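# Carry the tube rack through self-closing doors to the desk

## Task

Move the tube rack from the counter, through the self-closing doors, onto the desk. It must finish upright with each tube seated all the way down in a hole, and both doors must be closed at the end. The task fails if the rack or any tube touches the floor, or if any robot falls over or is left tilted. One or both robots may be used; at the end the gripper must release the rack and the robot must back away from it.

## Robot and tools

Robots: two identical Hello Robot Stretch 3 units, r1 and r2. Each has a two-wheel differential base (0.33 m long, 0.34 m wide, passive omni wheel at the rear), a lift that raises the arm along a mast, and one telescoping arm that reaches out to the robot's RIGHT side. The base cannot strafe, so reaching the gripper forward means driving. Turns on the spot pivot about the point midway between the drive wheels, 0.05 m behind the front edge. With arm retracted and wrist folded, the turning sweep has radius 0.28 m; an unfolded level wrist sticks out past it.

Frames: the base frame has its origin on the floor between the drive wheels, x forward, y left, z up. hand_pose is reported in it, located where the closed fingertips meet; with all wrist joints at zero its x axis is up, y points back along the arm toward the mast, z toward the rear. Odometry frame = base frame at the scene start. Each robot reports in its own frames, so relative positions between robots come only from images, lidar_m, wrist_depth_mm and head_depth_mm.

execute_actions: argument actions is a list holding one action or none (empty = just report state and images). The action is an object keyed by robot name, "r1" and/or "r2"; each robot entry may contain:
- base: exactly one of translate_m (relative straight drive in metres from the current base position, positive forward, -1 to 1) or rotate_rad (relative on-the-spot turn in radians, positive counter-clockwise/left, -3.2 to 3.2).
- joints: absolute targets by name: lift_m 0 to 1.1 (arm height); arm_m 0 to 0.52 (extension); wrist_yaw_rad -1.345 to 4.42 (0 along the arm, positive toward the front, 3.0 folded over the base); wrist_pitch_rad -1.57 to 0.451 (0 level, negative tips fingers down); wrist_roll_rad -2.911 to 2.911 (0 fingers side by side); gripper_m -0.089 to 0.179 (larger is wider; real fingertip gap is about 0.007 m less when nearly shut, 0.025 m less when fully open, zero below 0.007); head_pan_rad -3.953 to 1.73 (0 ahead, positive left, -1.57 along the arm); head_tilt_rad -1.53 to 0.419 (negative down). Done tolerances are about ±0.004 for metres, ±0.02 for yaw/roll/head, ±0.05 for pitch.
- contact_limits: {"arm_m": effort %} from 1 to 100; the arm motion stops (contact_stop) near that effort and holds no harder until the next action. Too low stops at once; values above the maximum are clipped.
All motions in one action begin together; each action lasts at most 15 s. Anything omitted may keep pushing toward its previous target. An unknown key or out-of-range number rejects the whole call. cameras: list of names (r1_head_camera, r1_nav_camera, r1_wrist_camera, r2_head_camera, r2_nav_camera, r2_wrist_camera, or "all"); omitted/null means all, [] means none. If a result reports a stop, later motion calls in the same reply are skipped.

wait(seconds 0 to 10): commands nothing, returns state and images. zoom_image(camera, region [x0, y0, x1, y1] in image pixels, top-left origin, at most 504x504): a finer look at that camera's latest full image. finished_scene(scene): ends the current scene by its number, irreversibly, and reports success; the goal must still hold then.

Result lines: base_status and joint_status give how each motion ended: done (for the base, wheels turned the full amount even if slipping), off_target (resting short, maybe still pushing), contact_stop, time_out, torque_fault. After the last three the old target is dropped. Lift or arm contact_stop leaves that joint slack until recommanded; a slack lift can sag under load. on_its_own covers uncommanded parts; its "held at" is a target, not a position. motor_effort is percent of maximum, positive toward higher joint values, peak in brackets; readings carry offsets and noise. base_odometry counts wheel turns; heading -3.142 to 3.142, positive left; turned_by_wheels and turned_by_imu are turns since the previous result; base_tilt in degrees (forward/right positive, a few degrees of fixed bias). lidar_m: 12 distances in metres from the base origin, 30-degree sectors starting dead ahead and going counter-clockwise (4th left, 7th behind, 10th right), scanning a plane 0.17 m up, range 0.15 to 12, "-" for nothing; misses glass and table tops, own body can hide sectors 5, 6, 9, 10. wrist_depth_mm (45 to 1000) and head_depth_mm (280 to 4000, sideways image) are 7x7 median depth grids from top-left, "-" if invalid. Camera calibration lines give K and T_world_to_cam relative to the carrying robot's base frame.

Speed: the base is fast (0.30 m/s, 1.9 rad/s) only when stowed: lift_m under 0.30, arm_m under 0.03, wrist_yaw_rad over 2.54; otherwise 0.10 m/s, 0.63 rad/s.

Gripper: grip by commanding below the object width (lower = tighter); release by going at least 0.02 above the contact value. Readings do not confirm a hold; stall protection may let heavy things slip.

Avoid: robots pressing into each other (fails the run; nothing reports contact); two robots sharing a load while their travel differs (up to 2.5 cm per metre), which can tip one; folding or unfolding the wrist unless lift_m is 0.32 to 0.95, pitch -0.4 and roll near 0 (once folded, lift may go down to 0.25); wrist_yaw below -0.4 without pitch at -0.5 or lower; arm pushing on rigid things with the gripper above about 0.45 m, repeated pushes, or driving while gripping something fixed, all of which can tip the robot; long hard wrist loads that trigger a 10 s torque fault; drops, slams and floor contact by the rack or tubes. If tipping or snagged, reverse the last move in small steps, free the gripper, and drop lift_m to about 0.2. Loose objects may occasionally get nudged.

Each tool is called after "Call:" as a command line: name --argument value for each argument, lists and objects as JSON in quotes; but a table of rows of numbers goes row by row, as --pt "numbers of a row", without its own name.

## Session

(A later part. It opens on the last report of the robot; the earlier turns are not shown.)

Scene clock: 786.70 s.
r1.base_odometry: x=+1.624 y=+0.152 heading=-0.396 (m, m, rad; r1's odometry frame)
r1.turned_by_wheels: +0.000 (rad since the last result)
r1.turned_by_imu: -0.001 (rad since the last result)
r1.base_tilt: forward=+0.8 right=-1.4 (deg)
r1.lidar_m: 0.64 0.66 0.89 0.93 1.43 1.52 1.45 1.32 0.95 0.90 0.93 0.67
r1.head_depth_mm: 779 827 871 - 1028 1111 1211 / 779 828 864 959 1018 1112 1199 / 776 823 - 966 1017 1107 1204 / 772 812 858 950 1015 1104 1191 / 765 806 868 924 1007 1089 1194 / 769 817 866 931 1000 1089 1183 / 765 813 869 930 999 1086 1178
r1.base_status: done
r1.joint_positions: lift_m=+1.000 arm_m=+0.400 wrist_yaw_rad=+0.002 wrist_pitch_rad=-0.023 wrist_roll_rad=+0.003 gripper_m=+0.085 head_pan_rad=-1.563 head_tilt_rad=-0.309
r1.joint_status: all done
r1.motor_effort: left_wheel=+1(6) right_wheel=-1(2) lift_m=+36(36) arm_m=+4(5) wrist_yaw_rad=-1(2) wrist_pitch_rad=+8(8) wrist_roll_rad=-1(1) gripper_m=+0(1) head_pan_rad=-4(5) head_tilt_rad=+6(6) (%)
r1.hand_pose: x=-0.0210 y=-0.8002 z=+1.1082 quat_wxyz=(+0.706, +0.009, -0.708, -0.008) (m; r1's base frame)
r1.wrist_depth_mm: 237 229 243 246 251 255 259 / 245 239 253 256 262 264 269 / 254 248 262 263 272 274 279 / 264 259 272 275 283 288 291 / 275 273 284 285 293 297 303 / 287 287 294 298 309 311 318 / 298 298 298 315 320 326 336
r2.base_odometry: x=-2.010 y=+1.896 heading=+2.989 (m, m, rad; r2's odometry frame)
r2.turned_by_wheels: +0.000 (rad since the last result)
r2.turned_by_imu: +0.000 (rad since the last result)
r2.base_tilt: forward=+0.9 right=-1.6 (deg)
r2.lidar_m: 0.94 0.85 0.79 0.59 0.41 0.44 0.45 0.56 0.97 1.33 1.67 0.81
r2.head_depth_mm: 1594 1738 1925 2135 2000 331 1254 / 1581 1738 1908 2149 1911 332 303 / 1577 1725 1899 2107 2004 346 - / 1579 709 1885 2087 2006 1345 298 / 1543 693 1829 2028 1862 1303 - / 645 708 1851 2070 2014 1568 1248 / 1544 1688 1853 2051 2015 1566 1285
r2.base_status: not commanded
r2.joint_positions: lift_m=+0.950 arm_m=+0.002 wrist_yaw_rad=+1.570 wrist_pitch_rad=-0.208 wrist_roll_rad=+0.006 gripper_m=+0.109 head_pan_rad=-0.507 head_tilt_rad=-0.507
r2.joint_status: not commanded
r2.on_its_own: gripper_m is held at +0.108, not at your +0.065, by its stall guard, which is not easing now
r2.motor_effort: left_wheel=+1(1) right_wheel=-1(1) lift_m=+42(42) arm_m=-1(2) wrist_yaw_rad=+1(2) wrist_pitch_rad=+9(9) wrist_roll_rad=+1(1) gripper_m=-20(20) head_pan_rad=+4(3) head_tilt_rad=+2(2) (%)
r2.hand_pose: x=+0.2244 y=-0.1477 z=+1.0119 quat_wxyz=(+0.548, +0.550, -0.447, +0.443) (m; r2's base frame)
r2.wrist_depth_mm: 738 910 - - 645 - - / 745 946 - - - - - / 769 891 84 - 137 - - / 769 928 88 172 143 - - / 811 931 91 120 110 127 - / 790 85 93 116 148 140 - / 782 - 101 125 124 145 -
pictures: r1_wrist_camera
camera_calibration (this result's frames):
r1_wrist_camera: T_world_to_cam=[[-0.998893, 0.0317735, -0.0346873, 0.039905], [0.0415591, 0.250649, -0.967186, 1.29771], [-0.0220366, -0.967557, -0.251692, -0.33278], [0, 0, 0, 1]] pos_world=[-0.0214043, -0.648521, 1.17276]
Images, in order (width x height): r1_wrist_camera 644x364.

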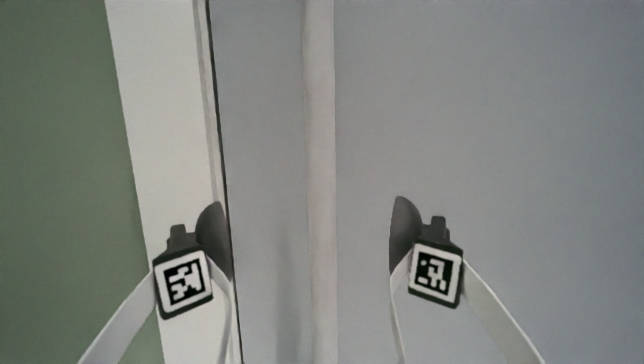

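Call:
execute_actions --actions '[{"r1":{"joints":{"arm_m":0.472},"contact_limits":{"arm_m":20}}}]' --cameras '[]'

Call:
execute_actions --actions '[{"r1":{"joints":{"gripper_m":-0.02}}}]' --cameras '["r1_wrist_camera"]'

Scene clock: 791.53 s.
r1.base_odometry: x=+1.624 y=+0.152 heading=-0.396 (m, m, rad; r1's odometry frame)
r1.turned_by_wheels: +0.000 (rad since the last result)
r1.turned_by_imu: -0.001 (rad since the last result)
r1.base_tilt: forward=+0.8 right=-1.5 (deg)
r1.lidar_m: 0.64 0.66 0.89 0.93 1.43 1.51 1.45 1.33 0.95 0.90 0.93 0.67
r1.head_depth_mm: 778 828 875 969 1020 1113 1207 / 777 827 864 952 1021 1101 1205 / 776 820 - 951 1019 1106 1209 / 775 816 860 943 1011 1107 1197 / 763 806 869 924 1006 1082 1193 / 769 814 871 933 1002 1084 1181 / 766 813 868 928 1006 1083 1173
r1.base_status: not commanded
r1.joint_positions: lift_m=+1.000 arm_m=+0.472 wrist_yaw_rad=+0.002 wrist_pitch_rad=-0.023 wrist_roll_rad=+0.003 gripper_m=+0.085 head_pan_rad=-1.563 head_tilt_rad=-0.309
r1.joint_status: all done
r1.motor_effort: left_wheel=+1(1) right_wheel=-2(1) lift_m=+35(36) arm_m=+4(4) wrist_yaw_rad=-2(2) wrist_pitch_rad=+9(9) wrist_roll_rad=-1(1) gripper_m=+0(0) head_pan_rad=-4(4) head_tilt_rad=+6(6) (%)
r1.contact_limits: arm_m 20 (drawing in: default 32, maximum 51; extending or still: default 41, maximum 68)
r1.hand_pose: x=-0.0210 y=-0.8722 z=+1.1082 quat_wxyz=(+0.706, +0.009, -0.708, -0.008) (m; r1's base frame)
r1.wrist_depth_mm: 161 164 178 178 183 186 189 / 168 170 184 185 190 194 196 / 175 176 192 192 198 201 205 / 188 182 200 199 206 209 213 / 199 190 207 207 213 218 222 / 208 196 218 216 225 229 232 / 217 207 226 227 235 239 244
r2.base_odometry: x=-2.010 y=+1.896 heading=+2.989 (m, m, rad; r2's odometry frame)
r2.turned_by_wheels: +0.000 (rad since the last result)
r2.turned_by_imu: +0.000 (rad since the last result)
r2.base_tilt: forward=+1.0 right=-1.6 (deg)
r2.lidar_m: 0.94 0.85 0.79 0.59 0.40 0.44 0.45 0.56 0.97 1.33 1.67 0.81
r2.head_depth_mm: 1602 1730 1906 2136 2002 331 1252 / 1584 1732 1912 2124 1926 332 303 / 1587 1719 1907 2099 2007 346 - / 1573 709 1884 2087 2007 1346 298 / 1547 692 1827 2015 1853 1302 - / 647 709 1860 2070 2011 1564 1251 / 1540 1682 1848 2066 2016 1570 1283
r2.base_status: not commanded
r2.joint_positions: lift_m=+0.950 arm_m=+0.002 wrist_yaw_rad=+1.570 wrist_pitch_rad=-0.208 wrist_roll_rad=+0.006 gripper_m=+0.109 head_pan_rad=-0.507 head_tilt_rad=-0.507
r2.joint_status: not commanded
r2.on_its_own: gripper_m is held at +0.108, not at your +0.065, by its stall guard, which is not easing now
r2.motor_effort: left_wheel=+1(1) right_wheel=-2(1) lift_m=+42(42) arm_m=-2(2) wrist_yaw_rad=+1(1) wrist_pitch_rad=+10(9) wrist_roll_rad=+1(1) gripper_m=-19(20) head_pan_rad=+3(4) head_tilt_rad=+2(2) (%)
r2.hand_pose: x=+0.2244 y=-0.1477 z=+1.0119 quat_wxyz=(+0.548, +0.550, -0.447, +0.443) (m; r2's base frame)
r2.wrist_depth_mm: 736 902 - - 651 - - / 763 924 - - - - - / 772 899 84 - 137 - - / 791 971 88 172 144 - - / 795 966 91 120 110 127 - / 820 86 93 115 149 140 - / 821 - 101 125 124 145 -
pictures: none
No camera images: the call's "cameras" was empty. Leave "cameras" out to get every camera's image.

Scene clock: 793.07 s.
r1.base_odometry: x=+1.624 y=+0.152 heading=-0.396 (m, m, rad; r1's odometry frame)
r1.turned_by_wheels: +0.000 (rad since the last result)
r1.turned_by_imu: -0.001 (rad since the last result)
r1.base_tilt: forward=+0.8 right=-1.5 (deg)
r1.lidar_m: 0.64 0.66 0.89 0.93 1.44 1.51 1.44 1.32 0.95 0.90 0.93 0.67
r1.head_depth_mm: 779 828 870 967 1025 1109 1211 / 773 827 858 949 1018 1100 1207 / 769 823 - 955 1009 1097 1195 / 765 807 861 941 1013 1093 1192 / 763 808 867 922 1004 1093 1194 / 766 816 870 932 1004 1088 1188 / 765 814 868 930 1002 1091 1182
r1.base_status: not commanded
r1.joint_positions: lift_m=+1.000 arm_m=+0.472 wrist_yaw_rad=-0.014 wrist_pitch_rad=-0.022 wrist_roll_rad=+0.003 gripper_m=-0.019 head_pan_rad=-1.563 head_tilt_rad=-0.309
r1.joint_status: all done
r1.motor_effort: left_wheel=-4(4) right_wheel=+6(7) lift_m=+36(35) arm_m=-1(4) wrist_yaw_rad=+11(12) wrist_pitch_rad=+9(8) wrist_roll_rad=-1(1) gripper_m=-17(93) head_pan_rad=-4(4) head_tilt_rad=+7(6) (%)
r1.hand_pose: x=-0.0250 y=-0.8726 z=+1.1086 quat_wxyz=(+0.706, +0.003, -0.708, -0.013) (m; r1's base frame)
r1.wrist_depth_mm: 159 167 173 176 181 185 189 / 165 169 180 125 187 192 196 / 170 175 188 128 195 200 205 / 179 181 194 133 204 208 212 / 186 188 201 135 212 217 223 / 201 194 212 140 222 226 233 / 213 202 221 222 230 237 244
r2.base_odometry: x=-2.010 y=+1.896 heading=+2.989 (m, m, rad; r2's odometry frame)
r2.turned_by_wheels: +0.000 (rad since the last result)
r2.turned_by_imu: +0.000 (rad since the last result)
r2.base_tilt: forward=+1.0 right=-1.6 (deg)
r2.lidar_m: 0.94 0.85 0.79 0.59 0.40 0.44 0.45 0.56 0.97 1.33 1.67 0.81
r2.head_depth_mm: 1583 1740 1922 2143 2008 331 1249 / 1586 1729 1908 2133 1929 331 303 / 1577 1718 1881 2108 2000 346 - / 1575 710 1881 2097 2018 1345 298 / 1543 692 1823 2010 1846 1300 - / 648 710 1864 2061 2007 1573 1257 / 1548 1678 1855 2064 2008 1572 1289
r2.base_status: not commanded
r2.joint_positions: lift_m=+0.950 arm_m=+0.002 wrist_yaw_rad=+1.570 wrist_pitch_rad=-0.208 wrist_roll_rad=+0.006 gripper_m=+0.109 head_pan_rad=-0.507 head_tilt_rad=-0.507
r2.joint_status: not commanded
r2.on_its_own: gripper_m is held at +0.108, not at your +0.065, by its stall guard, which is not easing now
r2.motor_effort: left_wheel=+1(1) right_wheel=-1(1) lift_m=+42(42) arm_m=-1(1) wrist_yaw_rad=+1(2) wrist_pitch_rad=+9(9) wrist_roll_rad=+1(1) gripper_m=-19(20) head_pan_rad=+3(2) head_tilt_rad=+2(3) (%)
r2.hand_pose: x=+0.2244 y=-0.1477 z=+1.0119 quat_wxyz=(+0.548, +0.550, -0.447, +0.443) (m; r2's base frame)
r2.wrist_depth_mm: 735 914 - - 654 - - / 746 932 - - - - - / 779 899 84 - 138 - - / 792 953 88 173 144 - - / 781 941 91 121 110 127 - / 800 85 93 115 149 140 - / 776 - 101 125 124 145 -
pictures: r1_wrist_camera
camera_calibration (this result's frames):
r1_wrist_camera: T_world_to_cam=[[-0.998271, 0.0474244, -0.0347324, 0.0519243], [0.0454716, 0.248558, -0.967549, 1.31506], [-0.0372524, -0.967455, -0.250285, -0.404651], [0, 0, 0, 1]] pos_world=[-0.0230375, -0.720813, 1.17291]
Images, in order (width x height): r1_wrist_camera 644x364.

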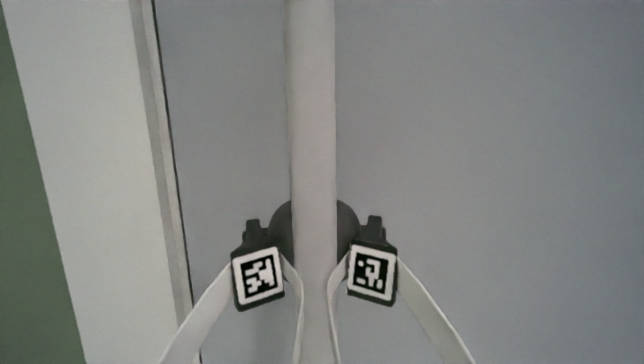

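Call:
execute_actions --actions '[{"r1":{"base":{"translate_m":-0.025},"joints":{"arm_m":0.28},"contact_limits":{"arm_m":50}}}]' --cameras '[]'

Call:
execute_actions --actions '[{"r1":{"base":{"translate_m":-0.08},"joints":{"arm_m":0.10,"wrist_yaw_rad":0.1},"contact_limits":{"arm_m":50}}}]' --cameras '["r1_wrist_camera","r2_nav_camera"]'

Scene clock: 802.00 s.
r1.base_odometry: x=+1.601 y=+0.162 heading=-0.397 (m, m, rad; r1's odometry frame)
r1.turned_by_wheels: +0.000 (rad since the last result)
r1.turned_by_imu: -0.002 (rad since the last result)
r1.base_tilt: forward=+0.7 right=-1.3 (deg)
r1.lidar_m: 0.66 0.68 0.92 0.93 1.43 1.48 1.42 1.33 0.79 0.70 0.94 0.69
r1.head_depth_mm: 644 684 725 - 861 939 1033 / 625 667 700 - 841 897 981 / 610 638 670 - 805 866 948 / 593 627 669 713 777 843 928 / 753 795 856 929 1013 1082 1183 / 764 812 869 933 1011 1088 1180 / 764 813 867 932 1001 1082 1176
r1.base_status: done
r1.joint_positions: lift_m=+1.000 arm_m=+0.281 wrist_yaw_rad=-0.089 wrist_pitch_rad=-0.023 wrist_roll_rad=+0.003 gripper_m=-0.019 head_pan_rad=-1.563 head_tilt_rad=-0.309
r1.joint_status: all done
r1.on_its_own: wrist_yaw_rad is held at -0.073, not at your +0.000, by its stall guard, which is not easing now; wrist_yaw_rad is at rest, and its effort (+13) is outside its rest range (-12 to +12)
r1.motor_effort: left_wheel=-5(15) right_wheel=+8(21) lift_m=+36(36) arm_m=-12(13) wrist_yaw_rad=+13(46) wrist_pitch_rad=+8(8) wrist_roll_rad=-1(1) gripper_m=-20(24) head_pan_rad=-4(5) head_tilt_rad=+6(6) (%)
r1.contact_limits: arm_m 50 (drawing in: default 32, maximum 51; extending or still: default 41, maximum 68)
r1.hand_pose: x=-0.0443 y=-0.6803 z=+1.1083 quat_wxyz=(+0.705, -0.023, -0.707, -0.040) (m; r1's base frame)
r1.wrist_depth_mm: 325 153 168 119 208 238 275 / 334 160 172 184 216 248 289 / 348 166 178 190 226 260 307 / 358 172 185 195 236 273 328 / 373 181 188 135 252 289 346 / 385 389 191 143 267 305 369 / 404 411 210 155 267 326 400
r2.base_odometry: x=-2.010 y=+1.896 heading=+2.989 (m, m, rad; r2's odometry frame)
r2.turned_by_wheels: +0.000 (rad since the last result)
r2.turned_by_imu: +0.000 (rad since the last result)
r2.base_tilt: forward=+0.9 right=-1.6 (deg)
r2.lidar_m: 0.94 0.85 0.79 0.59 0.41 0.44 0.45 0.56 0.98 1.33 1.67 0.80
r2.head_depth_mm: 1585 1734 1916 2147 2001 331 1254 / 1532 1682 1866 2101 1914 332 303 / 1482 1595 1787 1998 2009 346 - / 1429 696 1729 1909 2011 1347 298 / 1364 691 1640 1818 1857 1315 - / 758 834 1872 2059 2009 1574 1282 / 1549 1683 1855 2052 2008 1568 1284
r2.base_status: not commanded
r2.joint_positions: lift_m=+0.950 arm_m=+0.002 wrist_yaw_rad=+1.570 wrist_pitch_rad=-0.208 wrist_roll_rad=+0.006 gripper_m=+0.109 head_pan_rad=-0.507 head_tilt_rad=-0.507
r2.joint_status: not commanded
r2.on_its_own: gripper_m is held at +0.108, not at your +0.065, by its stall guard, which is not easing now
r2.motor_effort: left_wheel=+1(1) right_wheel=-2(1) lift_m=+42(42) arm_m=-2(1) wrist_yaw_rad=+1(0) wrist_pitch_rad=+9(9) wrist_roll_rad=+1(1) gripper_m=-20(20) head_pan_rad=+3(3) head_tilt_rad=+2(3) (%)
r2.hand_pose: x=+0.2244 y=-0.1477 z=+1.0119 quat_wxyz=(+0.548, +0.550, -0.447, +0.443) (m; r2's base frame)
r2.wrist_depth_mm: 752 913 - - 651 - - / 757 927 - - - - - / 769 901 84 - 136 - - / 788 958 88 172 143 - - / 791 918 91 121 110 127 - / 797 85 93 115 149 140 - / 796 - 101 125 124 146 -
pictures: none
No camera images: the call's "cameras" was empty. Leave "cameras" out to get every camera's image.

Scene clock: 806.40 s.
r1.base_odometry: x=+1.527 y=+0.192 heading=-0.397 (m, m, rad; r1's odometry frame)
r1.turned_by_wheels: +0.000 (rad since the last result)
r1.turned_by_imu: -0.047 (rad since the last result)
r1.base_tilt: forward=+0.8 right=-1.4 (deg)
r1.lidar_m: 0.74 0.75 0.97 0.91 1.41 1.44 1.35 1.38 0.97 0.91 0.92 0.78
r1.head_depth_mm: 797 849 907 950 - - 1278 / 794 843 899 945 - - 1255 / 789 838 889 934 - - 1250 / 782 829 882 930 - 1112 1210 / 774 814 867 932 1008 1102 1187 / 770 818 863 924 998 1071 1172 / 753 800 861 925 994 1078 1168
r1.base_status: done
r1.joint_positions: lift_m=+1.000 arm_m=+0.100 wrist_yaw_rad=+0.097 wrist_pitch_rad=-0.022 wrist_roll_rad=+0.002 gripper_m=-0.020 head_pan_rad=-1.563 head_tilt_rad=-0.309
r1.joint_status: all done
r1.motor_effort: left_wheel=+0(46) right_wheel=+1(20) lift_m=+36(36) arm_m=-6(17) wrist_yaw_rad=+2(56) wrist_pitch_rad=+8(9) wrist_roll_rad=+0(1) gripper_m=-10(25) head_pan_rad=-5(5) head_tilt_rad=+6(6) (%)
r1.contact_limits: arm_m 50 (drawing in: default 32, maximum 51; extending or still: default 41, maximum 68)
r1.hand_pose: x=+0.0033 y=-0.4998 z=+1.1086 quat_wxyz=(+0.706, +0.042, -0.706, +0.026) (m; r1's base frame)
r1.wrist_depth_mm: 525 531 526 527 535 533 541 / 542 549 547 551 560 555 558 / 570 569 563 572 575 578 577 / 592 588 586 600 596 598 604 / 616 613 613 - 624 621 629 / 645 637 632 - 651 652 648 / 671 668 676 677 671 687 683
r2.base_odometry: x=-2.010 y=+1.896 heading=+2.989 (m, m, rad; r2's odometry frame)
r2.turned_by_wheels: +0.000 (rad since the last result)
r2.turned_by_imu: +0.000 (rad since the last result)
r2.base_tilt: forward=+0.9 right=-1.7 (deg)
r2.lidar_m: 1.29 0.85 0.79 0.59 0.41 0.44 0.45 0.56 0.97 1.33 1.67 0.80
r2.head_depth_mm: 1593 1750 1909 2149 2008 331 1252 / 1589 1718 1905 2130 1926 332 303 / 1579 694 1908 2113 1995 346 - / 1519 687 1825 2031 1854 1256 298 / 652 780 1872 2079 2006 1498 - / 1557 1685 1867 2064 2027 1566 1280 / 1547 1694 1844 2045 2021 1570 1283
r2.base_status: not commanded
r2.joint_positions: lift_m=+0.950 arm_m=+0.002 wrist_yaw_rad=+1.570 wrist_pitch_rad=-0.208 wrist_roll_rad=+0.006 gripper_m=+0.109 head_pan_rad=-0.507 head_tilt_rad=-0.507
r2.joint_status: not commanded
r2.on_its_own: gripper_m is held at +0.108, not at your +0.065, by its stall guard, which is not easing now
r2.motor_effort: left_wheel=+1(1) right_wheel=-1(1) lift_m=+42(42) arm_m=-3(1) wrist_yaw_rad=+1(1) wrist_pitch_rad=+10(9) wrist_roll_rad=+1(1) gripper_m=-20(19) head_pan_rad=+3(3) head_tilt_rad=+3(3) (%)
r2.hand_pose: x=+0.2244 y=-0.1477 z=+1.0119 quat_wxyz=(+0.548, +0.550, -0.447, +0.443) (m; r2's base frame)
r2.wrist_depth_mm: 744 922 - - - - - / 755 963 - - - - - / 751 903 84 - 136 - - / 793 973 88 173 143 - - / 795 932 91 120 110 127 - / 788 85 93 115 149 140 - / 793 - 101 125 124 145 -
pictures: r1_wrist_camera, r2_nav_camera (sideways: a quarter turn counterclockwise sets it upright)
camera_calibration (this result's frames):
r1_wrist_camera: T_world_to_cam=[[-0.997423, -0.0633518, -0.0336728, 0.00596383], [0.0166508, 0.252121, -0.967552, 1.22294], [0.0697858, -0.96562, -0.250417, -0.0422055], [0, 0, 0, 1]] pos_world=[-0.0114691, -0.348706, 1.17289]
r2_nav_camera: T_world_to_cam=[[0.42027, -0.223639, 0.879408, -1.10988], [-0.487227, -0.873209, 0.0107837, 0.0466013], [0.765495, -0.433003, -0.475946, 0.574172], [0, 0, 0, 1]] pos_world=[0.0496263, 0.0410999, 1.24881]
Images, in order (width x height): r1_wrist_camera 644x364, r2_nav_camera 672x504.

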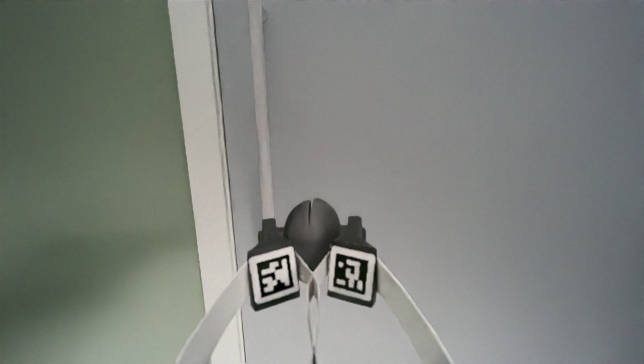

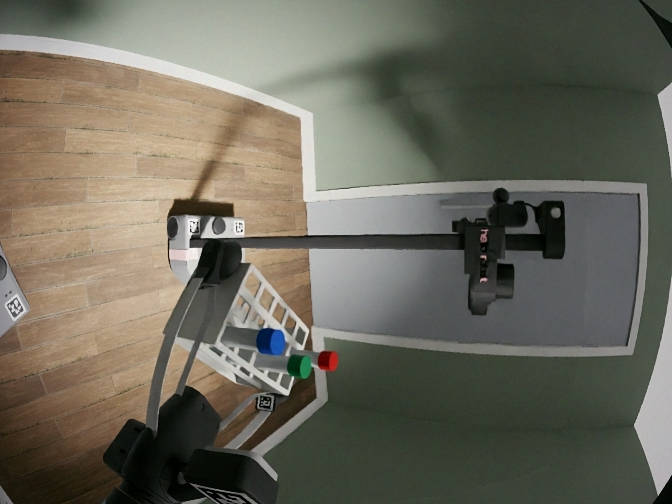

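Call:
execute_actions --actions '[{"r1":{"base":{"translate_m":0.1},"joints":{"arm_m":0.38,"wrist_yaw_rad":0.0,"gripper_m":0.085}}}]' --cameras '["r1_wrist_camera"]'

Scene clock: 813.30 s.
r1.base_odometry: x=+1.619 y=+0.154 heading=-0.397 (m, m, rad; r1's odometry frame)
r1.turned_by_wheels: +0.000 (rad since the last result)
r1.turned_by_imu: -0.001 (rad since the last result)
r1.base_tilt: forward=+0.8 right=-1.5 (deg)
r1.lidar_m: 0.64 0.65 0.84 0.93 1.42 1.54 1.45 1.39 0.96 0.89 0.93 0.68
r1.head_depth_mm: 792 843 886 - 1047 1130 1232 / 787 834 874 973 1037 1121 1217 / 779 829 867 975 1019 1101 1207 / 775 813 860 940 1015 1097 1197 / 767 811 866 919 996 1082 1179 / 753 809 861 922 987 1071 1172 / 762 803 856 916 987 1064 1151
r1.base_status: done
r1.joint_positions: lift_m=+1.000 arm_m=+0.380 wrist_yaw_rad=+0.002 wrist_pitch_rad=-0.022 wrist_roll_rad=+0.002 gripper_m=+0.085 head_pan_rad=-1.563 head_tilt_rad=-0.309
r1.joint_status: all done
r1.motor_effort: left_wheel=+0(4) right_wheel=+0(3) lift_m=+36(36) arm_m=+5(5) wrist_yaw_rad=-2(4) wrist_pitch_rad=+8(8) wrist_roll_rad=+0(0) gripper_m=+1(79) head_pan_rad=-4(4) head_tilt_rad=+6(6) (%)
r1.hand_pose: x=-0.0209 y=-0.7803 z=+1.1086 quat_wxyz=(+0.707, +0.009, -0.707, -0.007) (m; r1's base frame)
r1.wrist_depth_mm: 244 243 257 268 275 283 291 / 254 252 267 278 286 293 303 / 264 260 277 290 298 307 315 / 275 270 286 300 309 318 329 / 284 281 301 312 320 331 345 / 298 292 317 325 335 350 361 / 307 309 328 340 352 367 379
r2.base_odometry: x=-2.010 y=+1.896 heading=+2.989 (m, m, rad; r2's odometry frame)
r2.turned_by_wheels: +0.000 (rad since the last result)
r2.turned_by_imu: +0.000 (rad since the last result)
r2.base_tilt: forward=+1.0 right=-1.7 (deg)
r2.lidar_m: 0.94 0.85 0.79 0.59 0.41 0.44 0.45 0.57 0.97 1.33 1.67 0.81
r2.head_depth_mm: 1594 1743 1916 2154 2004 331 1248 / 1577 1738 1908 2126 1921 331 302 / 1584 1720 1886 2120 2002 346 - / 1573 712 1878 2100 2003 1364 298 / 1561 688 1846 2020 1849 1318 - / 637 708 1843 2079 2011 1567 1255 / 1523 1686 1853 2052 2019 1573 1289
r2.base_status: not commanded
r2.joint_positions: lift_m=+0.950 arm_m=+0.002 wrist_yaw_rad=+1.570 wrist_pitch_rad=-0.208 wrist_roll_rad=+0.006 gripper_m=+0.109 head_pan_rad=-0.507 head_tilt_rad=-0.507
r2.joint_status: not commanded
r2.on_its_own: gripper_m is held at +0.108, not at your +0.065, by its stall guard, which is not easing now
r2.motor_effort: left_wheel=+1(1) right_wheel=-1(1) lift_m=+42(42) arm_m=-1(1) wrist_yaw_rad=+1(1) wrist_pitch_rad=+9(9) wrist_roll_rad=+1(1) gripper_m=-20(20) head_pan_rad=+2(2) head_tilt_rad=+2(3) (%)
r2.hand_pose: x=+0.2244 y=-0.1477 z=+1.0119 quat_wxyz=(+0.548, +0.550, -0.447, +0.443) (m; r2's base frame)
r2.wrist_depth_mm: 754 945 - - 621 - - / 765 941 - - - - - / 770 903 84 - 137 - - / 779 937 88 173 143 - - / 794 937 91 121 110 127 - / 809 86 93 115 149 140 - / 779 - 101 125 124 145 -
pictures: r1_wrist_camera
camera_calibration (this result's frames):
r1_wrist_camera: T_world_to_cam=[[-0.998934, 0.0315654, -0.0336726, 0.0380301], [0.0404958, 0.249404, -0.967552, 1.29244], [-0.0221431, -0.967885, -0.250417, -0.31506], [0, 0, 0, 1]] pos_world=[-0.0213254, -0.628484, 1.17289]
Images, in order (width x height): r1_wrist_camera 644x364.

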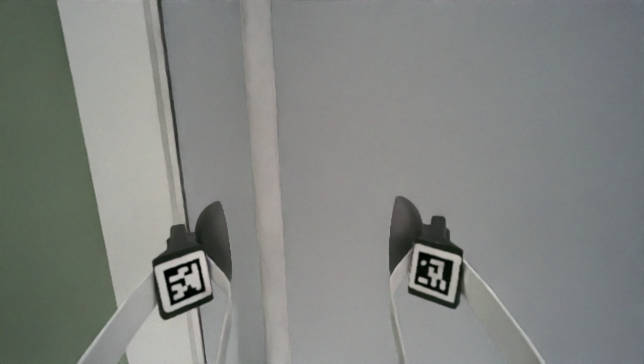

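Call:
execute_actions --actions '[{"r1":{"base":{"translate_m":0.045}}}]' --cameras '["r1_wrist_camera","r1_head_camera"]'

Scene clock: 825.63 s.
r1.base_odometry: x=+1.661 y=+0.136 heading=-0.397 (m, m, rad; r1's odometry frame)
r1.turned_by_wheels: +0.000 (rad since the last result)
r1.turned_by_imu: -0.001 (rad since the last result)
r1.base_tilt: forward=+0.8 right=-1.6 (deg)
r1.lidar_m: 0.59 0.61 0.79 0.94 0.94 1.58 1.49 1.39 0.96 0.89 0.91 0.63
r1.head_depth_mm: 790 839 880 - 1038 1135 1235 / 779 830 872 976 1026 1119 1214 / 775 826 861 970 1018 1105 1201 / 772 811 857 952 1008 1090 1181 / 755 806 854 914 991 1075 1178 / 758 808 858 918 991 1066 1165 / 754 801 854 911 982 1062 1157
r1.base_status: done
r1.joint_positions: lift_m=+1.000 arm_m=+0.380 wrist_yaw_rad=+0.002 wrist_pitch_rad=-0.022 wrist_roll_rad=+0.002 gripper_m=+0.085 head_pan_rad=-1.563 head_tilt_rad=-0.309
r1.joint_status: not commanded
r1.motor_effort: left_wheel=+0(4) right_wheel=-1(4) lift_m=+36(36) arm_m=+4(4) wrist_yaw_rad=-2(2) wrist_pitch_rad=+8(8) wrist_roll_rad=+0(0) gripper_m=+1(1) head_pan_rad=-4(4) head_tilt_rad=+6(6) (%)
r1.hand_pose: x=-0.0209 y=-0.7803 z=+1.1086 quat_wxyz=(+0.707, +0.009, -0.707, -0.007) (m; r1's base frame)
r1.wrist_depth_mm: 245 243 258 262 272 280 287 / 254 253 265 273 283 290 300 / 263 263 276 284 292 302 313 / 273 275 287 294 306 314 327 / 282 285 299 308 317 329 340 / 292 298 316 320 332 344 359 / 304 313 312 334 347 361 374
r2.base_odometry: x=-2.010 y=+1.896 heading=+2.989 (m, m, rad; r2's odometry frame)
r2.turned_by_wheels: +0.000 (rad since the last result)
r2.turned_by_imu: +0.000 (rad since the last result)
r2.base_tilt: forward=+1.0 right=-1.8 (deg)
r2.lidar_m: 0.81 0.85 0.79 0.59 0.40 0.44 0.45 0.56 0.97 1.33 1.67 1.87
r2.head_depth_mm: 1594 1737 1923 2141 1990 331 1248 / 1590 1742 1899 2118 1929 332 302 / 1581 1712 1902 2123 1996 346 - / 1573 1672 1888 2099 2004 1385 298 / 1566 689 1884 2085 2010 1306 - / 687 688 1772 1967 1936 1518 1232 / 753 1667 1857 2048 2022 1568 1285
r2.base_status: not commanded
r2.joint_positions: lift_m=+0.950 arm_m=+0.002 wrist_yaw_rad=+1.570 wrist_pitch_rad=-0.208 wrist_roll_rad=+0.006 gripper_m=+0.109 head_pan_rad=-0.507 head_tilt_rad=-0.507
r2.joint_status: not commanded
r2.on_its_own: gripper_m is held at +0.108, not at your +0.065, by its stall guard, which is not easing now
r2.motor_effort: left_wheel=+1(1) right_wheel=-1(1) lift_m=+42(42) arm_m=-2(2) wrist_yaw_rad=+0(0) wrist_pitch_rad=+9(9) wrist_roll_rad=+1(1) gripper_m=-20(19) head_pan_rad=+1(2) head_tilt_rad=+2(2) (%)
r2.hand_pose: x=+0.2244 y=-0.1477 z=+1.0119 quat_wxyz=(+0.548, +0.550, -0.447, +0.443) (m; r2's base frame)
r2.wrist_depth_mm: 762 898 - - - - - / 758 939 - - - - - / 752 902 84 - 137 - - / 779 955 88 172 144 - - / 792 935 91 121 110 127 - / 804 86 93 115 149 140 - / 788 - 101 125 123 145 -
pictures: r1_head_camera (sideways: a quarter turn clockwise sets it upright), r1_wrist_camera
camera_calibration (this result's frames):
r1_head_camera: T_world_to_cam=[[0.0281915, 0.33453, -0.941963, 1.24697], [0.999462, 0.00637975, 0.032178, -0.0473106], [0.016774, -0.942363, -0.334171, 0.394062], [0, 0, 0, 1]] pos_world=[0.0055214, -0.0454966, 1.3078]
r1_wrist_camera: T_world_to_cam=[[-0.998934, 0.0315657, -0.0336726, 0.0380302], [0.0404958, 0.249404, -0.967552, 1.29244], [-0.0221434, -0.967885, -0.250417, -0.31506], [0, 0, 0, 1]] pos_world=[-0.0213254, -0.628484, 1.17289]
Images, in order (width x height): r1_head_camera 896x504, r1_wrist_camera 644x364.

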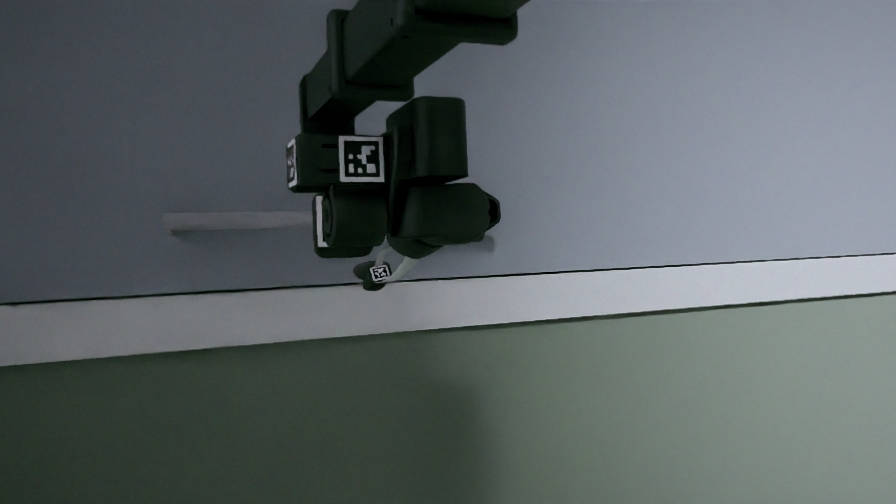

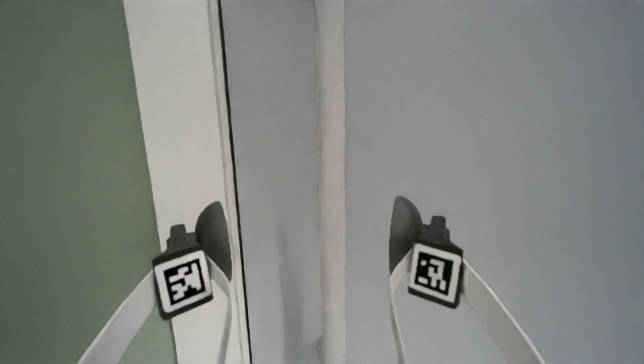

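Call:
execute_actions --actions '[{"r1":{"joints":{"arm_m":0.5}}}]' --cameras '["r1_wrist_camera"]'

Call:
execute_actions --actions '[{"r1":{"joints":{"gripper_m":-0.03}}}]' --cameras '["r1_wrist_camera"]'

Call:
execute_actions --actions '[{"r1":{"base":{"translate_m":-0.03},"joints":{"arm_m":0.4},"contact_limits":{"arm_m":50}}}]' --cameras '["r1_wrist_camera","r1_head_camera"]'

Scene clock: 831.73 s.
r1.base_odometry: x=+1.661 y=+0.136 heading=-0.397 (m, m, rad; r1's odometry frame)
r1.turned_by_wheels: +0.000 (rad since the last result)
r1.turned_by_imu: -0.011 (rad since the last result)
r1.base_tilt: forward=+0.7 right=-1.8 (deg)
r1.lidar_m: 0.59 0.61 0.78 0.94 0.94 1.59 1.49 1.41 0.96 0.89 0.92 0.63
r1.head_depth_mm: 792 839 889 993 1042 1133 1235 / 787 837 875 962 1030 1117 1228 / 780 831 - 953 1019 1105 1204 / 772 809 860 941 1015 1090 1196 / 761 806 863 913 986 1077 1170 / 758 806 863 915 988 1069 1161 / 758 801 853 912 976 1058 1145
r1.base_status: not commanded
r1.joint_positions: lift_m=+1.000 arm_m=+0.499 wrist_yaw_rad=+0.031 wrist_pitch_rad=-0.030 wrist_roll_rad=+0.002 gripper_m=+0.085 head_pan_rad=-1.563 head_tilt_rad=-0.309
r1.joint_status: all done
r1.on_its_own: arm_m is at rest, and its effort (+21) is outside its rest range (-14 to +14); wrist_yaw_rad is at rest, and its effort (-25) is outside its rest range (-12 to +12)
r1.motor_effort: left_wheel=+1(3) right_wheel=+1(3) lift_m=+35(36) arm_m=+21(22) wrist_yaw_rad=-25(27) wrist_pitch_rad=+11(12) wrist_roll_rad=+0(0) gripper_m=-5(5) head_pan_rad=-4(4) head_tilt_rad=+6(6) (%)
r1.hand_pose: x=-0.0136 y=-0.8988 z=+1.1065 quat_wxyz=(+0.707, +0.022, -0.707, +0.000) (m; r1's base frame)
r1.wrist_depth_mm: 136 149 154 96 160 163 168 / 141 147 160 100 167 170 174 / 146 150 166 104 173 176 182 / 152 156 173 109 181 185 190 / 158 161 180 114 187 193 198 / 164 166 187 119 197 203 207 / 182 177 196 125 206 212 218
r2.base_odometry: x=-2.010 y=+1.896 heading=+2.989 (m, m, rad; r2's odometry frame)
r2.turned_by_wheels: +0.000 (rad since the last result)
r2.turned_by_imu: +0.000 (rad since the last result)
r2.base_tilt: forward=+1.0 right=-1.7 (deg)
r2.lidar_m: 0.82 0.86 0.79 0.59 0.41 0.44 0.45 0.56 0.97 1.33 1.67 1.87
r2.head_depth_mm: 1592 1736 1903 2158 2008 331 1248 / 1579 1730 1905 2112 1927 332 303 / 1584 1723 1897 2110 2013 346 - / 1581 1682 1885 2083 1998 1388 298 / 1564 685 1876 2085 1935 1319 - / 682 688 1781 1990 1931 1526 1229 / 751 1666 1848 2051 2009 1567 1283
r2.base_status: not commanded
r2.joint_positions: lift_m=+0.950 arm_m=+0.002 wrist_yaw_rad=+1.570 wrist_pitch_rad=-0.208 wrist_roll_rad=+0.006 gripper_m=+0.109 head_pan_rad=-0.507 head_tilt_rad=-0.507
r2.joint_status: not commanded
r2.on_its_own: gripper_m is held at +0.108, not at your +0.065, by its stall guard, which is not easing now
r2.motor_effort: left_wheel=+1(1) right_wheel=-1(1) lift_m=+42(42) arm_m=-2(2) wrist_yaw_rad=+0(1) wrist_pitch_rad=+9(9) wrist_roll_rad=+1(1) gripper_m=-20(20) head_pan_rad=+3(2) head_tilt_rad=+2(3) (%)
r2.hand_pose: x=+0.2244 y=-0.1477 z=+1.0119 quat_wxyz=(+0.548, +0.550, -0.447, +0.443) (m; r2's base frame)
r2.wrist_depth_mm: 737 925 - - - - - / 761 921 - - - - - / 756 894 84 - 137 - - / 781 962 89 172 143 - - / 790 949 91 120 110 127 - / 795 86 93 115 149 140 - / 786 - 101 125 123 145 -
pictures: r1_wrist_camera
camera_calibration (this result's frames):
r1_wrist_camera: T_world_to_cam=[[-0.999437, 0.00308612, -0.0333957, 0.0231317], [0.0330583, 0.258456, -0.965457, 1.32541], [0.0056518, -0.966018, -0.258413, -0.419241], [0, 0, 0, 1]] pos_world=[-0.0183275, -0.747625, 1.17206]
Images, in order (width x height): r1_wrist_camera 644x364.

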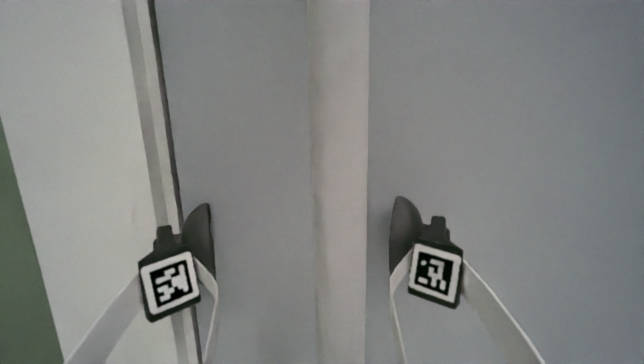

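Scene clock: 834.93 s.
r1.base_odometry: x=+1.661 y=+0.136 heading=-0.397 (m, m, rad; r1's odometry frame)
r1.turned_by_wheels: +0.000 (rad since the last result)
r1.turned_by_imu: -0.033 (rad since the last result)
r1.base_tilt: forward=+0.6 right=-1.7 (deg)
r1.lidar_m: 0.60 0.61 0.77 1.06 0.94 1.60 1.49 1.46 0.98 0.89 0.92 0.65
r1.head_depth_mm: 804 856 903 1001 1067 1154 1263 / 795 846 888 975 1045 1137 1238 / 785 840 - 962 1031 1110 1216 / 779 819 861 946 1017 1104 1193 / 767 813 868 925 990 1078 1166 / 754 805 856 916 985 1067 1156 / 751 795 847 908 970 1049 1139
r1.base_status: not commanded
r1.joint_positions: lift_m=+1.000 arm_m=+0.499 wrist_yaw_rad=+0.127 wrist_pitch_rad=-0.034 wrist_roll_rad=+0.002 gripper_m=-0.023 head_pan_rad=-1.563 head_tilt_rad=-0.309
r1.joint_status: gripper_m off_target (ended at -0.023, target -0.030)
r1.on_its_own: wrist_yaw_rad is held at +0.116, not at your +0.000, by its stall guard, which is not easing now; gripper_m is held at -0.024, not at your -0.030, by its stall guard, which is not easing now; arm_m is at rest, and its effort (+18) is outside its rest range (-14 to +14)
r1.motor_effort: left_wheel=+0(7) right_wheel=+1(1) lift_m=+35(36) arm_m=+18(21) wrist_yaw_rad=-10(42) wrist_pitch_rad=+12(13) wrist_roll_rad=+0(0) gripper_m=-22(98) head_pan_rad=-4(4) head_tilt_rad=+6(6) (%)
r1.hand_pose: x=+0.0110 y=-0.8969 z=+1.1056 quat_wxyz=(+0.706, +0.057, -0.705, +0.033) (m; r1's base frame)
r1.wrist_depth_mm: 145 156 158 100 160 161 162 / 151 162 165 103 167 167 168 / 156 165 172 107 174 174 175 / 163 166 179 112 181 182 182 / 170 174 185 114 189 189 190 / 179 180 193 120 197 199 199 / 195 186 204 164 206 207 209
r2.base_odometry: x=-2.010 y=+1.896 heading=+2.989 (m, m, rad; r2's odometry frame)
r2.turned_by_wheels: +0.000 (rad since the last result)
r2.turned_by_imu: +0.000 (rad since the last result)
r2.base_tilt: forward=+1.0 right=-1.7 (deg)
r2.lidar_m: 0.81 0.86 0.79 0.59 0.41 0.44 0.45 0.56 0.97 1.33 1.67 1.87
r2.head_depth_mm: 1598 1739 1917 2141 1995 331 1246 / 1584 1731 1913 2123 1922 331 303 / 1578 1722 1904 2113 2001 346 - / 1571 1659 1879 2108 2003 1391 298 / 1563 679 1879 2085 1926 1309 - / 676 682 796 1979 1933 1519 1233 / 747 1660 1851 2054 2016 1567 1285
r2.base_status: not commanded
r2.joint_positions: lift_m=+0.950 arm_m=+0.002 wrist_yaw_rad=+1.570 wrist_pitch_rad=-0.208 wrist_roll_rad=+0.006 gripper_m=+0.109 head_pan_rad=-0.507 head_tilt_rad=-0.507
r2.joint_status: not commanded
r2.on_its_own: gripper_m is held at +0.108, not at your +0.065, by its stall guard, which is not easing now
r2.motor_effort: left_wheel=+1(1) right_wheel=-1(1) lift_m=+42(42) arm_m=-2(1) wrist_yaw_rad=+1(1) wrist_pitch_rad=+9(9) wrist_roll_rad=+1(1) gripper_m=-19(20) head_pan_rad=+2(2) head_tilt_rad=+2(2) (%)
r2.hand_pose: x=+0.2244 y=-0.1477 z=+1.0119 quat_wxyz=(+0.548, +0.550, -0.447, +0.443) (m; r2's base frame)
r2.wrist_depth_mm: 739 940 - - - - - / 752 946 - - - - - / 771 942 84 - 137 - - / 786 934 88 173 143 - - / 789 958 91 120 110 127 - / 818 86 93 115 149 140 - / 779 - 101 125 124 145 -
pictures: r1_wrist_camera
camera_calibration (this result's frames):
r1_wrist_camera: T_world_to_cam=[[-0.995086, -0.0931886, -0.0334525, -0.0386816], [0.00773745, 0.263643, -0.964589, 1.32728], [0.0987082, -0.960108, -0.261627, -0.40994], [0, 0, 0, 1]] pos_world=[-0.00829682, -0.747119, 1.17173]
Images, in order (width x height): r1_wrist_camera 644x364.

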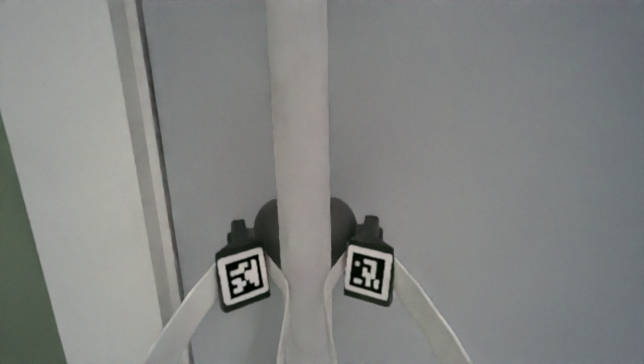

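Scene clock: 836.90 s.
r1.base_odometry: x=+1.633 y=+0.148 heading=-0.396 (m, m, rad; r1's odometry frame)
r1.turned_by_wheels: +0.000 (rad since the last result)
r1.turned_by_imu: +0.007 (rad since the last result)
r1.base_tilt: forward=+0.8 right=-1.4 (deg)
r1.lidar_m: 0.63 0.64 0.81 0.93 0.93 1.56 1.46 1.45 0.92 0.82 0.92 0.68
r1.head_depth_mm: 748 803 839 - 998 1088 1187 / 734 779 817 909 969 1045 1144 / 715 760 - 893 940 1026 1109 / 704 740 783 853 916 996 1073 / 689 733 787 856 957 1052 1161 / 750 798 852 915 988 1074 1156 / 752 798 851 908 970 1056 1142
r1.base_status: done
r1.joint_positions: lift_m=+1.000 arm_m=+0.401 wrist_yaw_rad=+0.136 wrist_pitch_rad=-0.023 wrist_roll_rad=+0.001 gripper_m=-0.023 head_pan_rad=-1.563 head_tilt_rad=-0.308
r1.joint_status: all done
r1.on_its_own: wrist_yaw_rad is held at +0.116, not at your +0.000, by its stall guard, which is not easing now; gripper_m is held at -0.024, not at your -0.030, by its stall guard, which is not easing now; wrist_yaw_rad is at rest, and its effort (-18) is outside its rest range (-12 to +12)
r1.motor_effort: left_wheel=+6(29) right_wheel=-6(28) lift_m=+35(35) arm_m=-9(17) wrist_yaw_rad=-18(43) wrist_pitch_rad=+9(12) wrist_roll_rad=+0(0) gripper_m=-16(21) head_pan_rad=-4(4) head_tilt_rad=+6(6) (%)
r1.contact_limits: arm_m 50 (drawing in: default 32, maximum 51; extending or still: default 41, maximum 68)
r1.hand_pose: x=+0.0133 y=-0.7988 z=+1.1083 quat_wxyz=(+0.706, +0.057, -0.705, +0.040) (m; r1's base frame)
r1.wrist_depth_mm: 249 233 166 111 177 182 189 / 259 242 172 114 184 189 195 / 266 254 179 119 190 196 202 / 277 265 185 124 198 205 213 / 289 279 192 126 207 214 221 / 301 297 199 133 218 225 233 / 314 315 211 217 226 236 245
r2.base_odometry: x=-2.010 y=+1.896 heading=+2.989 (m, m, rad; r2's odometry frame)
r2.turned_by_wheels: +0.000 (rad since the last result)
r2.turned_by_imu: +0.000 (rad since the last result)
r2.base_tilt: forward=+1.0 right=-1.7 (deg)
r2.lidar_m: 0.81 0.85 0.79 0.59 0.41 0.44 0.45 0.56 0.97 1.33 1.67 0.81
r2.head_depth_mm: 1587 1734 1910 2161 1997 331 1249 / 1561 1714 1905 2111 1933 331 302 / 1543 1689 1857 2062 2011 346 - / 1503 734 1809 2018 2005 1369 298 / 1488 684 1770 1954 1862 1274 - / 635 686 1827 2035 1998 1567 1251 / 1506 1682 1850 2054 2010 1569 1289
r2.base_status: not commanded
r2.joint_positions: lift_m=+0.950 arm_m=+0.002 wrist_yaw_rad=+1.570 wrist_pitch_rad=-0.208 wrist_roll_rad=+0.006 gripper_m=+0.109 head_pan_rad=-0.507 head_tilt_rad=-0.507
r2.joint_status: not commanded
r2.on_its_own: gripper_m is held at +0.108, not at your +0.065, by its stall guard, which is not easing now
r2.motor_effort: left_wheel=+1(1) right_wheel=-2(1) lift_m=+42(42) arm_m=-2(1) wrist_yaw_rad=+0(1) wrist_pitch_rad=+9(9) wrist_roll_rad=+1(1) gripper_m=-19(20) head_pan_rad=+3(2) head_tilt_rad=+2(2) (%)
r2.hand_pose: x=+0.2244 y=-0.1477 z=+1.0119 quat_wxyz=(+0.548, +0.550, -0.447, +0.443) (m; r2's base frame)
r2.wrist_depth_mm: 741 915 - - 969 - - / 755 935 - - - - - / 772 893 84 - 137 - - / 784 943 88 172 143 - - / 787 946 91 120 110 126 - / 806 86 93 115 149 140 - / 776 - 101 124 124 146 -
pictures: r1_head_camera (sideways: a quarter turn clockwise sets it upright), r1_wrist_camera
camera_calibration (this result's frames):
r1_head_camera: T_world_to_cam=[[0.0281946, 0.334092, -0.942119, 1.24717], [0.999462, 0.00639496, 0.0321785, -0.0473112], [0.0167754, -0.942519, -0.333732, 0.393492], [0, 0, 0, 1]] pos_world=[0.00552139, -0.0454939, 1.30782]
r1_wrist_camera: T_world_to_cam=[[-0.994209, -0.102343, -0.032778, -0.0352505], [0.00578533, 0.2536, -0.967292, 1.29895], [0.107308, -0.96188, -0.251539, -0.327945], [0, 0, 0, 1]] pos_world=[-0.00737021, -0.648466, 1.17282]
Images, in order (width x height): r1_head_camera 896x504, r1_wrist_camera 644x364.

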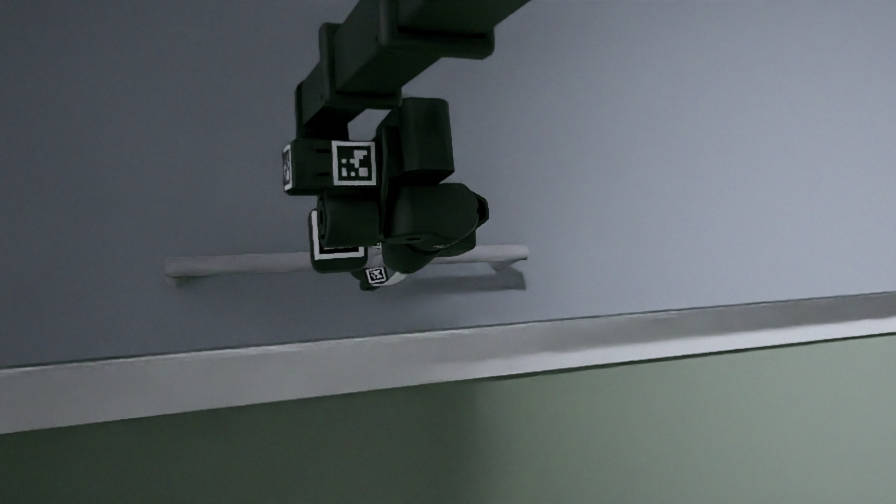

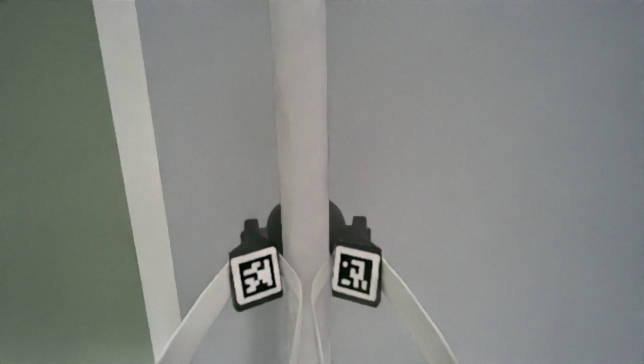

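Call:
execute_actions --actions '[{"r1":{"base":{"translate_m":-0.04},"joints":{"arm_m":0.3,"wrist_yaw_rad":0.25},"contact_limits":{"arm_m":50}}}]' --cameras '["r1_wrist_camera"]'

Call:
execute_actions --actions '[{"r1":{"base":{"translate_m":-0.06},"joints":{"arm_m":0.2,"wrist_yaw_rad":0.4},"contact_limits":{"arm_m":50}}}]' --cameras '["r1_wrist_camera","r1_head_camera"]'

Scene clock: 843.40 s.
r1.base_odometry: x=+1.596 y=+0.163 heading=-0.397 (m, m, rad; r1's odometry frame)
r1.turned_by_wheels: -0.001 (rad since the last result)
r1.turned_by_imu: -0.003 (rad since the last result)
r1.base_tilt: forward=+0.9 right=-1.5 (deg)
r1.lidar_m: 0.67 0.68 0.86 0.92 0.95 1.53 1.42 1.44 0.85 0.71 0.92 0.72
r1.head_depth_mm: 689 734 779 - 926 1009 1113 / 663 707 748 - 883 954 1052 / 640 681 716 - 844 910 994 / 619 650 688 - 806 867 943 / 597 633 675 720 784 857 1129 / 602 790 849 922 985 1072 1170 / 753 800 857 917 974 1055 1147
r1.base_status: done
r1.joint_positions: lift_m=+1.000 arm_m=+0.301 wrist_yaw_rad=+0.199 wrist_pitch_rad=-0.023 wrist_roll_rad=+0.002 gripper_m=-0.023 head_pan_rad=-1.563 head_tilt_rad=-0.308
r1.joint_status: wrist_yaw_rad off_target (ended at +0.199, target +0.250); the others done
r1.on_its_own: gripper_m is held at -0.024, not at your -0.030, by its stall guard, which is not easing now; wrist_yaw_rad is at rest, and its effort (+42) is outside its rest range (-12 to +12)
r1.motor_effort: left_wheel=-12(13) right_wheel=+18(18) lift_m=+35(36) arm_m=-13(16) wrist_yaw_rad=+42(42) wrist_pitch_rad=+9(9) wrist_roll_rad=+0(0) gripper_m=-19(20) head_pan_rad=-4(4) head_tilt_rad=+5(6) (%)
r1.contact_limits: arm_m 50 (drawing in: default 32, maximum 51; extending or still: default 41, maximum 68)
r1.hand_pose: x=+0.0291 y=-0.6964 z=+1.1083 quat_wxyz=(+0.704, +0.079, -0.703, +0.062) (m; r1's base frame)
r1.wrist_depth_mm: 358 160 164 109 180 190 202 / 370 365 169 114 187 197 210 / 385 381 174 118 195 208 221 / 403 395 182 125 202 216 231 / 421 415 187 125 214 226 242 / 442 437 193 132 223 237 254 / 463 452 205 215 230 248 267
r2.base_odometry: x=-2.010 y=+1.896 heading=+2.989 (m, m, rad; r2's odometry frame)
r2.turned_by_wheels: +0.000 (rad since the last result)
r2.turned_by_imu: +0.000 (rad since the last result)
r2.base_tilt: forward=+1.0 right=-1.6 (deg)
r2.lidar_m: 0.93 0.85 0.79 0.59 0.41 0.44 0.45 0.56 0.97 1.32 1.67 0.80
r2.head_depth_mm: 1587 1744 1911 2139 2008 331 1245 / 1528 1682 1871 2076 1932 331 303 / 1484 1589 1792 2010 2013 346 - / 1432 684 1733 1912 2015 1354 297 / 1356 683 1539 1803 1865 1342 - / 650 808 1864 2063 2018 1561 1282 / 1540 1677 1837 2065 2012 1573 1289
r2.base_status: not commanded
r2.joint_positions: lift_m=+0.950 arm_m=+0.002 wrist_yaw_rad=+1.570 wrist_pitch_rad=-0.208 wrist_roll_rad=+0.006 gripper_m=+0.109 head_pan_rad=-0.507 head_tilt_rad=-0.507
r2.joint_status: not commanded
r2.on_its_own: gripper_m is held at +0.108, not at your +0.065, by its stall guard, which is not easing now
r2.motor_effort: left_wheel=+1(1) right_wheel=-2(1) lift_m=+42(42) arm_m=-1(1) wrist_yaw_rad=+0(1) wrist_pitch_rad=+9(10) wrist_roll_rad=+1(1) gripper_m=-20(20) head_pan_rad=+3(3) head_tilt_rad=+3(2) (%)
r2.hand_pose: x=+0.2244 y=-0.1477 z=+1.0119 quat_wxyz=(+0.548, +0.550, -0.447, +0.443) (m; r2's base frame)
r2.wrist_depth_mm: 714 919 - - 616 - - / 766 929 - - - - - / 762 900 84 - 137 - - / 765 954 88 172 143 - - / 803 942 91 120 110 128 - / 822 86 93 115 149 141 - / 792 - 101 125 124 146 -
pictures: r1_wrist_camera
camera_calibration (this result's frames):
r1_wrist_camera: T_world_to_cam=[[-0.985826, -0.164356, -0.0336705, -0.0515156], [-0.0092682, 0.253742, -0.967228, 1.27334], [0.167513, -0.953206, -0.251669, -0.226733], [0, 0, 0, 1]] pos_world=[-0.00100321, -0.547689, 1.17281]
Images, in order (width x height): r1_wrist_camera 644x364.

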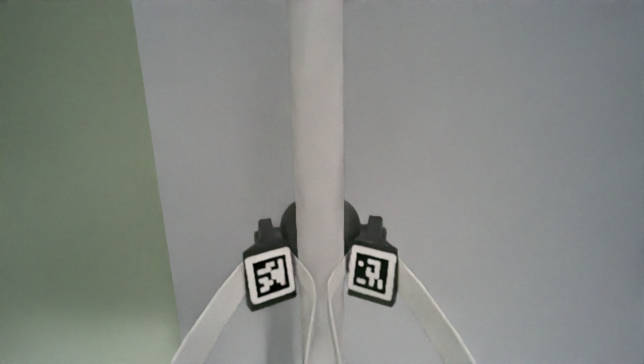

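Scene clock: 845.57 s.
r1.base_odometry: x=+1.541 y=+0.187 heading=-0.398 (m, m, rad; r1's odometry frame)
r1.turned_by_wheels: -0.001 (rad since the last result)
r1.turned_by_imu: -0.067 (rad since the last result)
r1.base_tilt: forward=+0.9 right=-1.4 (deg)
r1.lidar_m: 0.72 0.72 0.88 0.91 0.91 1.51 1.37 1.37 0.83 0.59 0.92 0.80
r1.head_depth_mm: 672 724 774 - 962 1017 1123 / 630 667 714 - - 920 1008 / 589 624 667 - - 840 914 / 554 585 623 - - 766 830 / 524 540 570 605 648 708 762 / 496 520 548 582 632 699 1144 / 479 520 836 910 971 1047 1132
r1.base_status: done
r1.joint_positions: lift_m=+1.000 arm_m=+0.201 wrist_yaw_rad=+0.339 wrist_pitch_rad=-0.024 wrist_roll_rad=+0.002 gripper_m=-0.023 head_pan_rad=-1.564 head_tilt_rad=-0.308
r1.joint_status: wrist_yaw_rad off_target (ended at +0.339, target +0.400); the others done
r1.on_its_own: gripper_m is held at -0.024, not at your -0.030, by its stall guard, which is not easing now; arm_m is at rest, and its effort (-15) is outside its rest range (-14 to +14); wrist_yaw_rad is at rest, and its effort (+50) is outside its rest range (-12 to +12)
r1.motor_effort: left_wheel=-11(45) right_wheel=+16(17) lift_m=+34(34) arm_m=-15(20) wrist_yaw_rad=+50(52) wrist_pitch_rad=+9(11) wrist_roll_rad=+0(0) gripper_m=-20(20) head_pan_rad=-3(5) head_tilt_rad=+5(6) (%)
r1.contact_limits: arm_m 50 (drawing in: default 32, maximum 51; extending or still: default 41, maximum 68)
r1.hand_pose: x=+0.0636 y=-0.5870 z=+1.1082 quat_wxyz=(+0.698, +0.128, -0.696, +0.111) (m; r1's base frame)
r1.wrist_depth_mm: 497 155 161 111 187 202 220 / 520 161 167 116 193 211 231 / 542 520 173 179 202 220 242 / 567 543 180 186 211 231 254 / 598 572 185 126 222 242 270 / 621 604 190 134 233 254 284 / 650 627 204 212 238 269 301
r2.base_odometry: x=-2.010 y=+1.896 heading=+2.989 (m, m, rad; r2's odometry frame)
r2.turned_by_wheels: +0.000 (rad since the last result)
r2.turned_by_imu: +0.000 (rad since the last result)
r2.base_tilt: forward=+1.0 right=-1.8 (deg)
r2.lidar_m: 1.29 0.85 0.79 0.59 0.41 0.44 0.45 0.56 0.97 1.33 1.67 0.78
r2.head_depth_mm: 1577 1730 1907 2131 1995 330 1243 / 1490 1640 1827 2056 1915 332 302 / 1413 722 1713 1927 2009 346 - / 1345 668 1620 1794 1923 1200 298 / 631 677 1533 1959 1885 1471 - / 1514 1698 1870 2068 2014 1565 1287 / 1544 1685 1860 2056 2002 1569 1288
r2.base_status: not commanded
r2.joint_positions: lift_m=+0.950 arm_m=+0.002 wrist_yaw_rad=+1.570 wrist_pitch_rad=-0.208 wrist_roll_rad=+0.006 gripper_m=+0.109 head_pan_rad=-0.507 head_tilt_rad=-0.507
r2.joint_status: not commanded
r2.on_its_own: gripper_m is held at +0.108, not at your +0.065, by its stall guard, which is not easing now
r2.motor_effort: left_wheel=+1(1) right_wheel=-1(1) lift_m=+42(42) arm_m=-2(2) wrist_yaw_rad=+0(1) wrist_pitch_rad=+9(9) wrist_roll_rad=+1(1) gripper_m=-20(19) head_pan_rad=+2(1) head_tilt_rad=+2(3) (%)
r2.hand_pose: x=+0.2244 y=-0.1477 z=+1.0119 quat_wxyz=(+0.548, +0.550, -0.447, +0.443) (m; r2's base frame)
r2.wrist_depth_mm: 742 907 - - - - - / 747 935 - - 631 - - / 756 892 83 - 137 - - / 780 951 88 172 143 - - / 804 938 91 121 110 127 - / 808 86 93 115 150 140 - / 773 - 101 125 123 146 -
pictures: r1_head_camera (sideways: a quarter turn clockwise sets it upright), r1_wrist_camera
camera_calibration (this result's frames):
r1_head_camera: T_world_to_cam=[[0.0283224, 0.333719, -0.942247, 1.24734], [0.999464, 0.00603252, 0.0321788, -0.0473118], [0.0164228, -0.942653, -0.333369, 0.393021], [0, 0, 0, 1]] pos_world=[0.00550431, -0.0454914, 1.30784]
r1_wrist_camera: T_world_to_cam=[[-0.95312, -0.300709, -0.0337098, -0.0815273], [-0.0447649, 0.250303, -0.967132, 1.24594], [0.299263, -0.920284, -0.25203, -0.116932], [0, 0, 0, 1]] pos_world=[0.0130624, -0.443989, 1.17277]
Images, in order (width x height): r1_head_camera 896x504, r1_wrist_camera 644x364.

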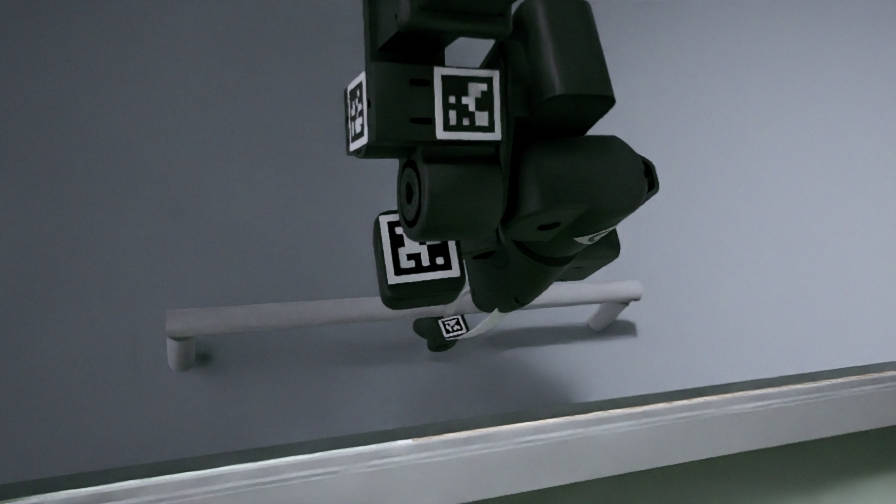

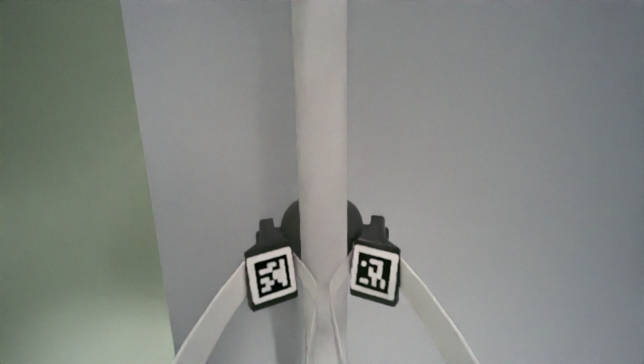

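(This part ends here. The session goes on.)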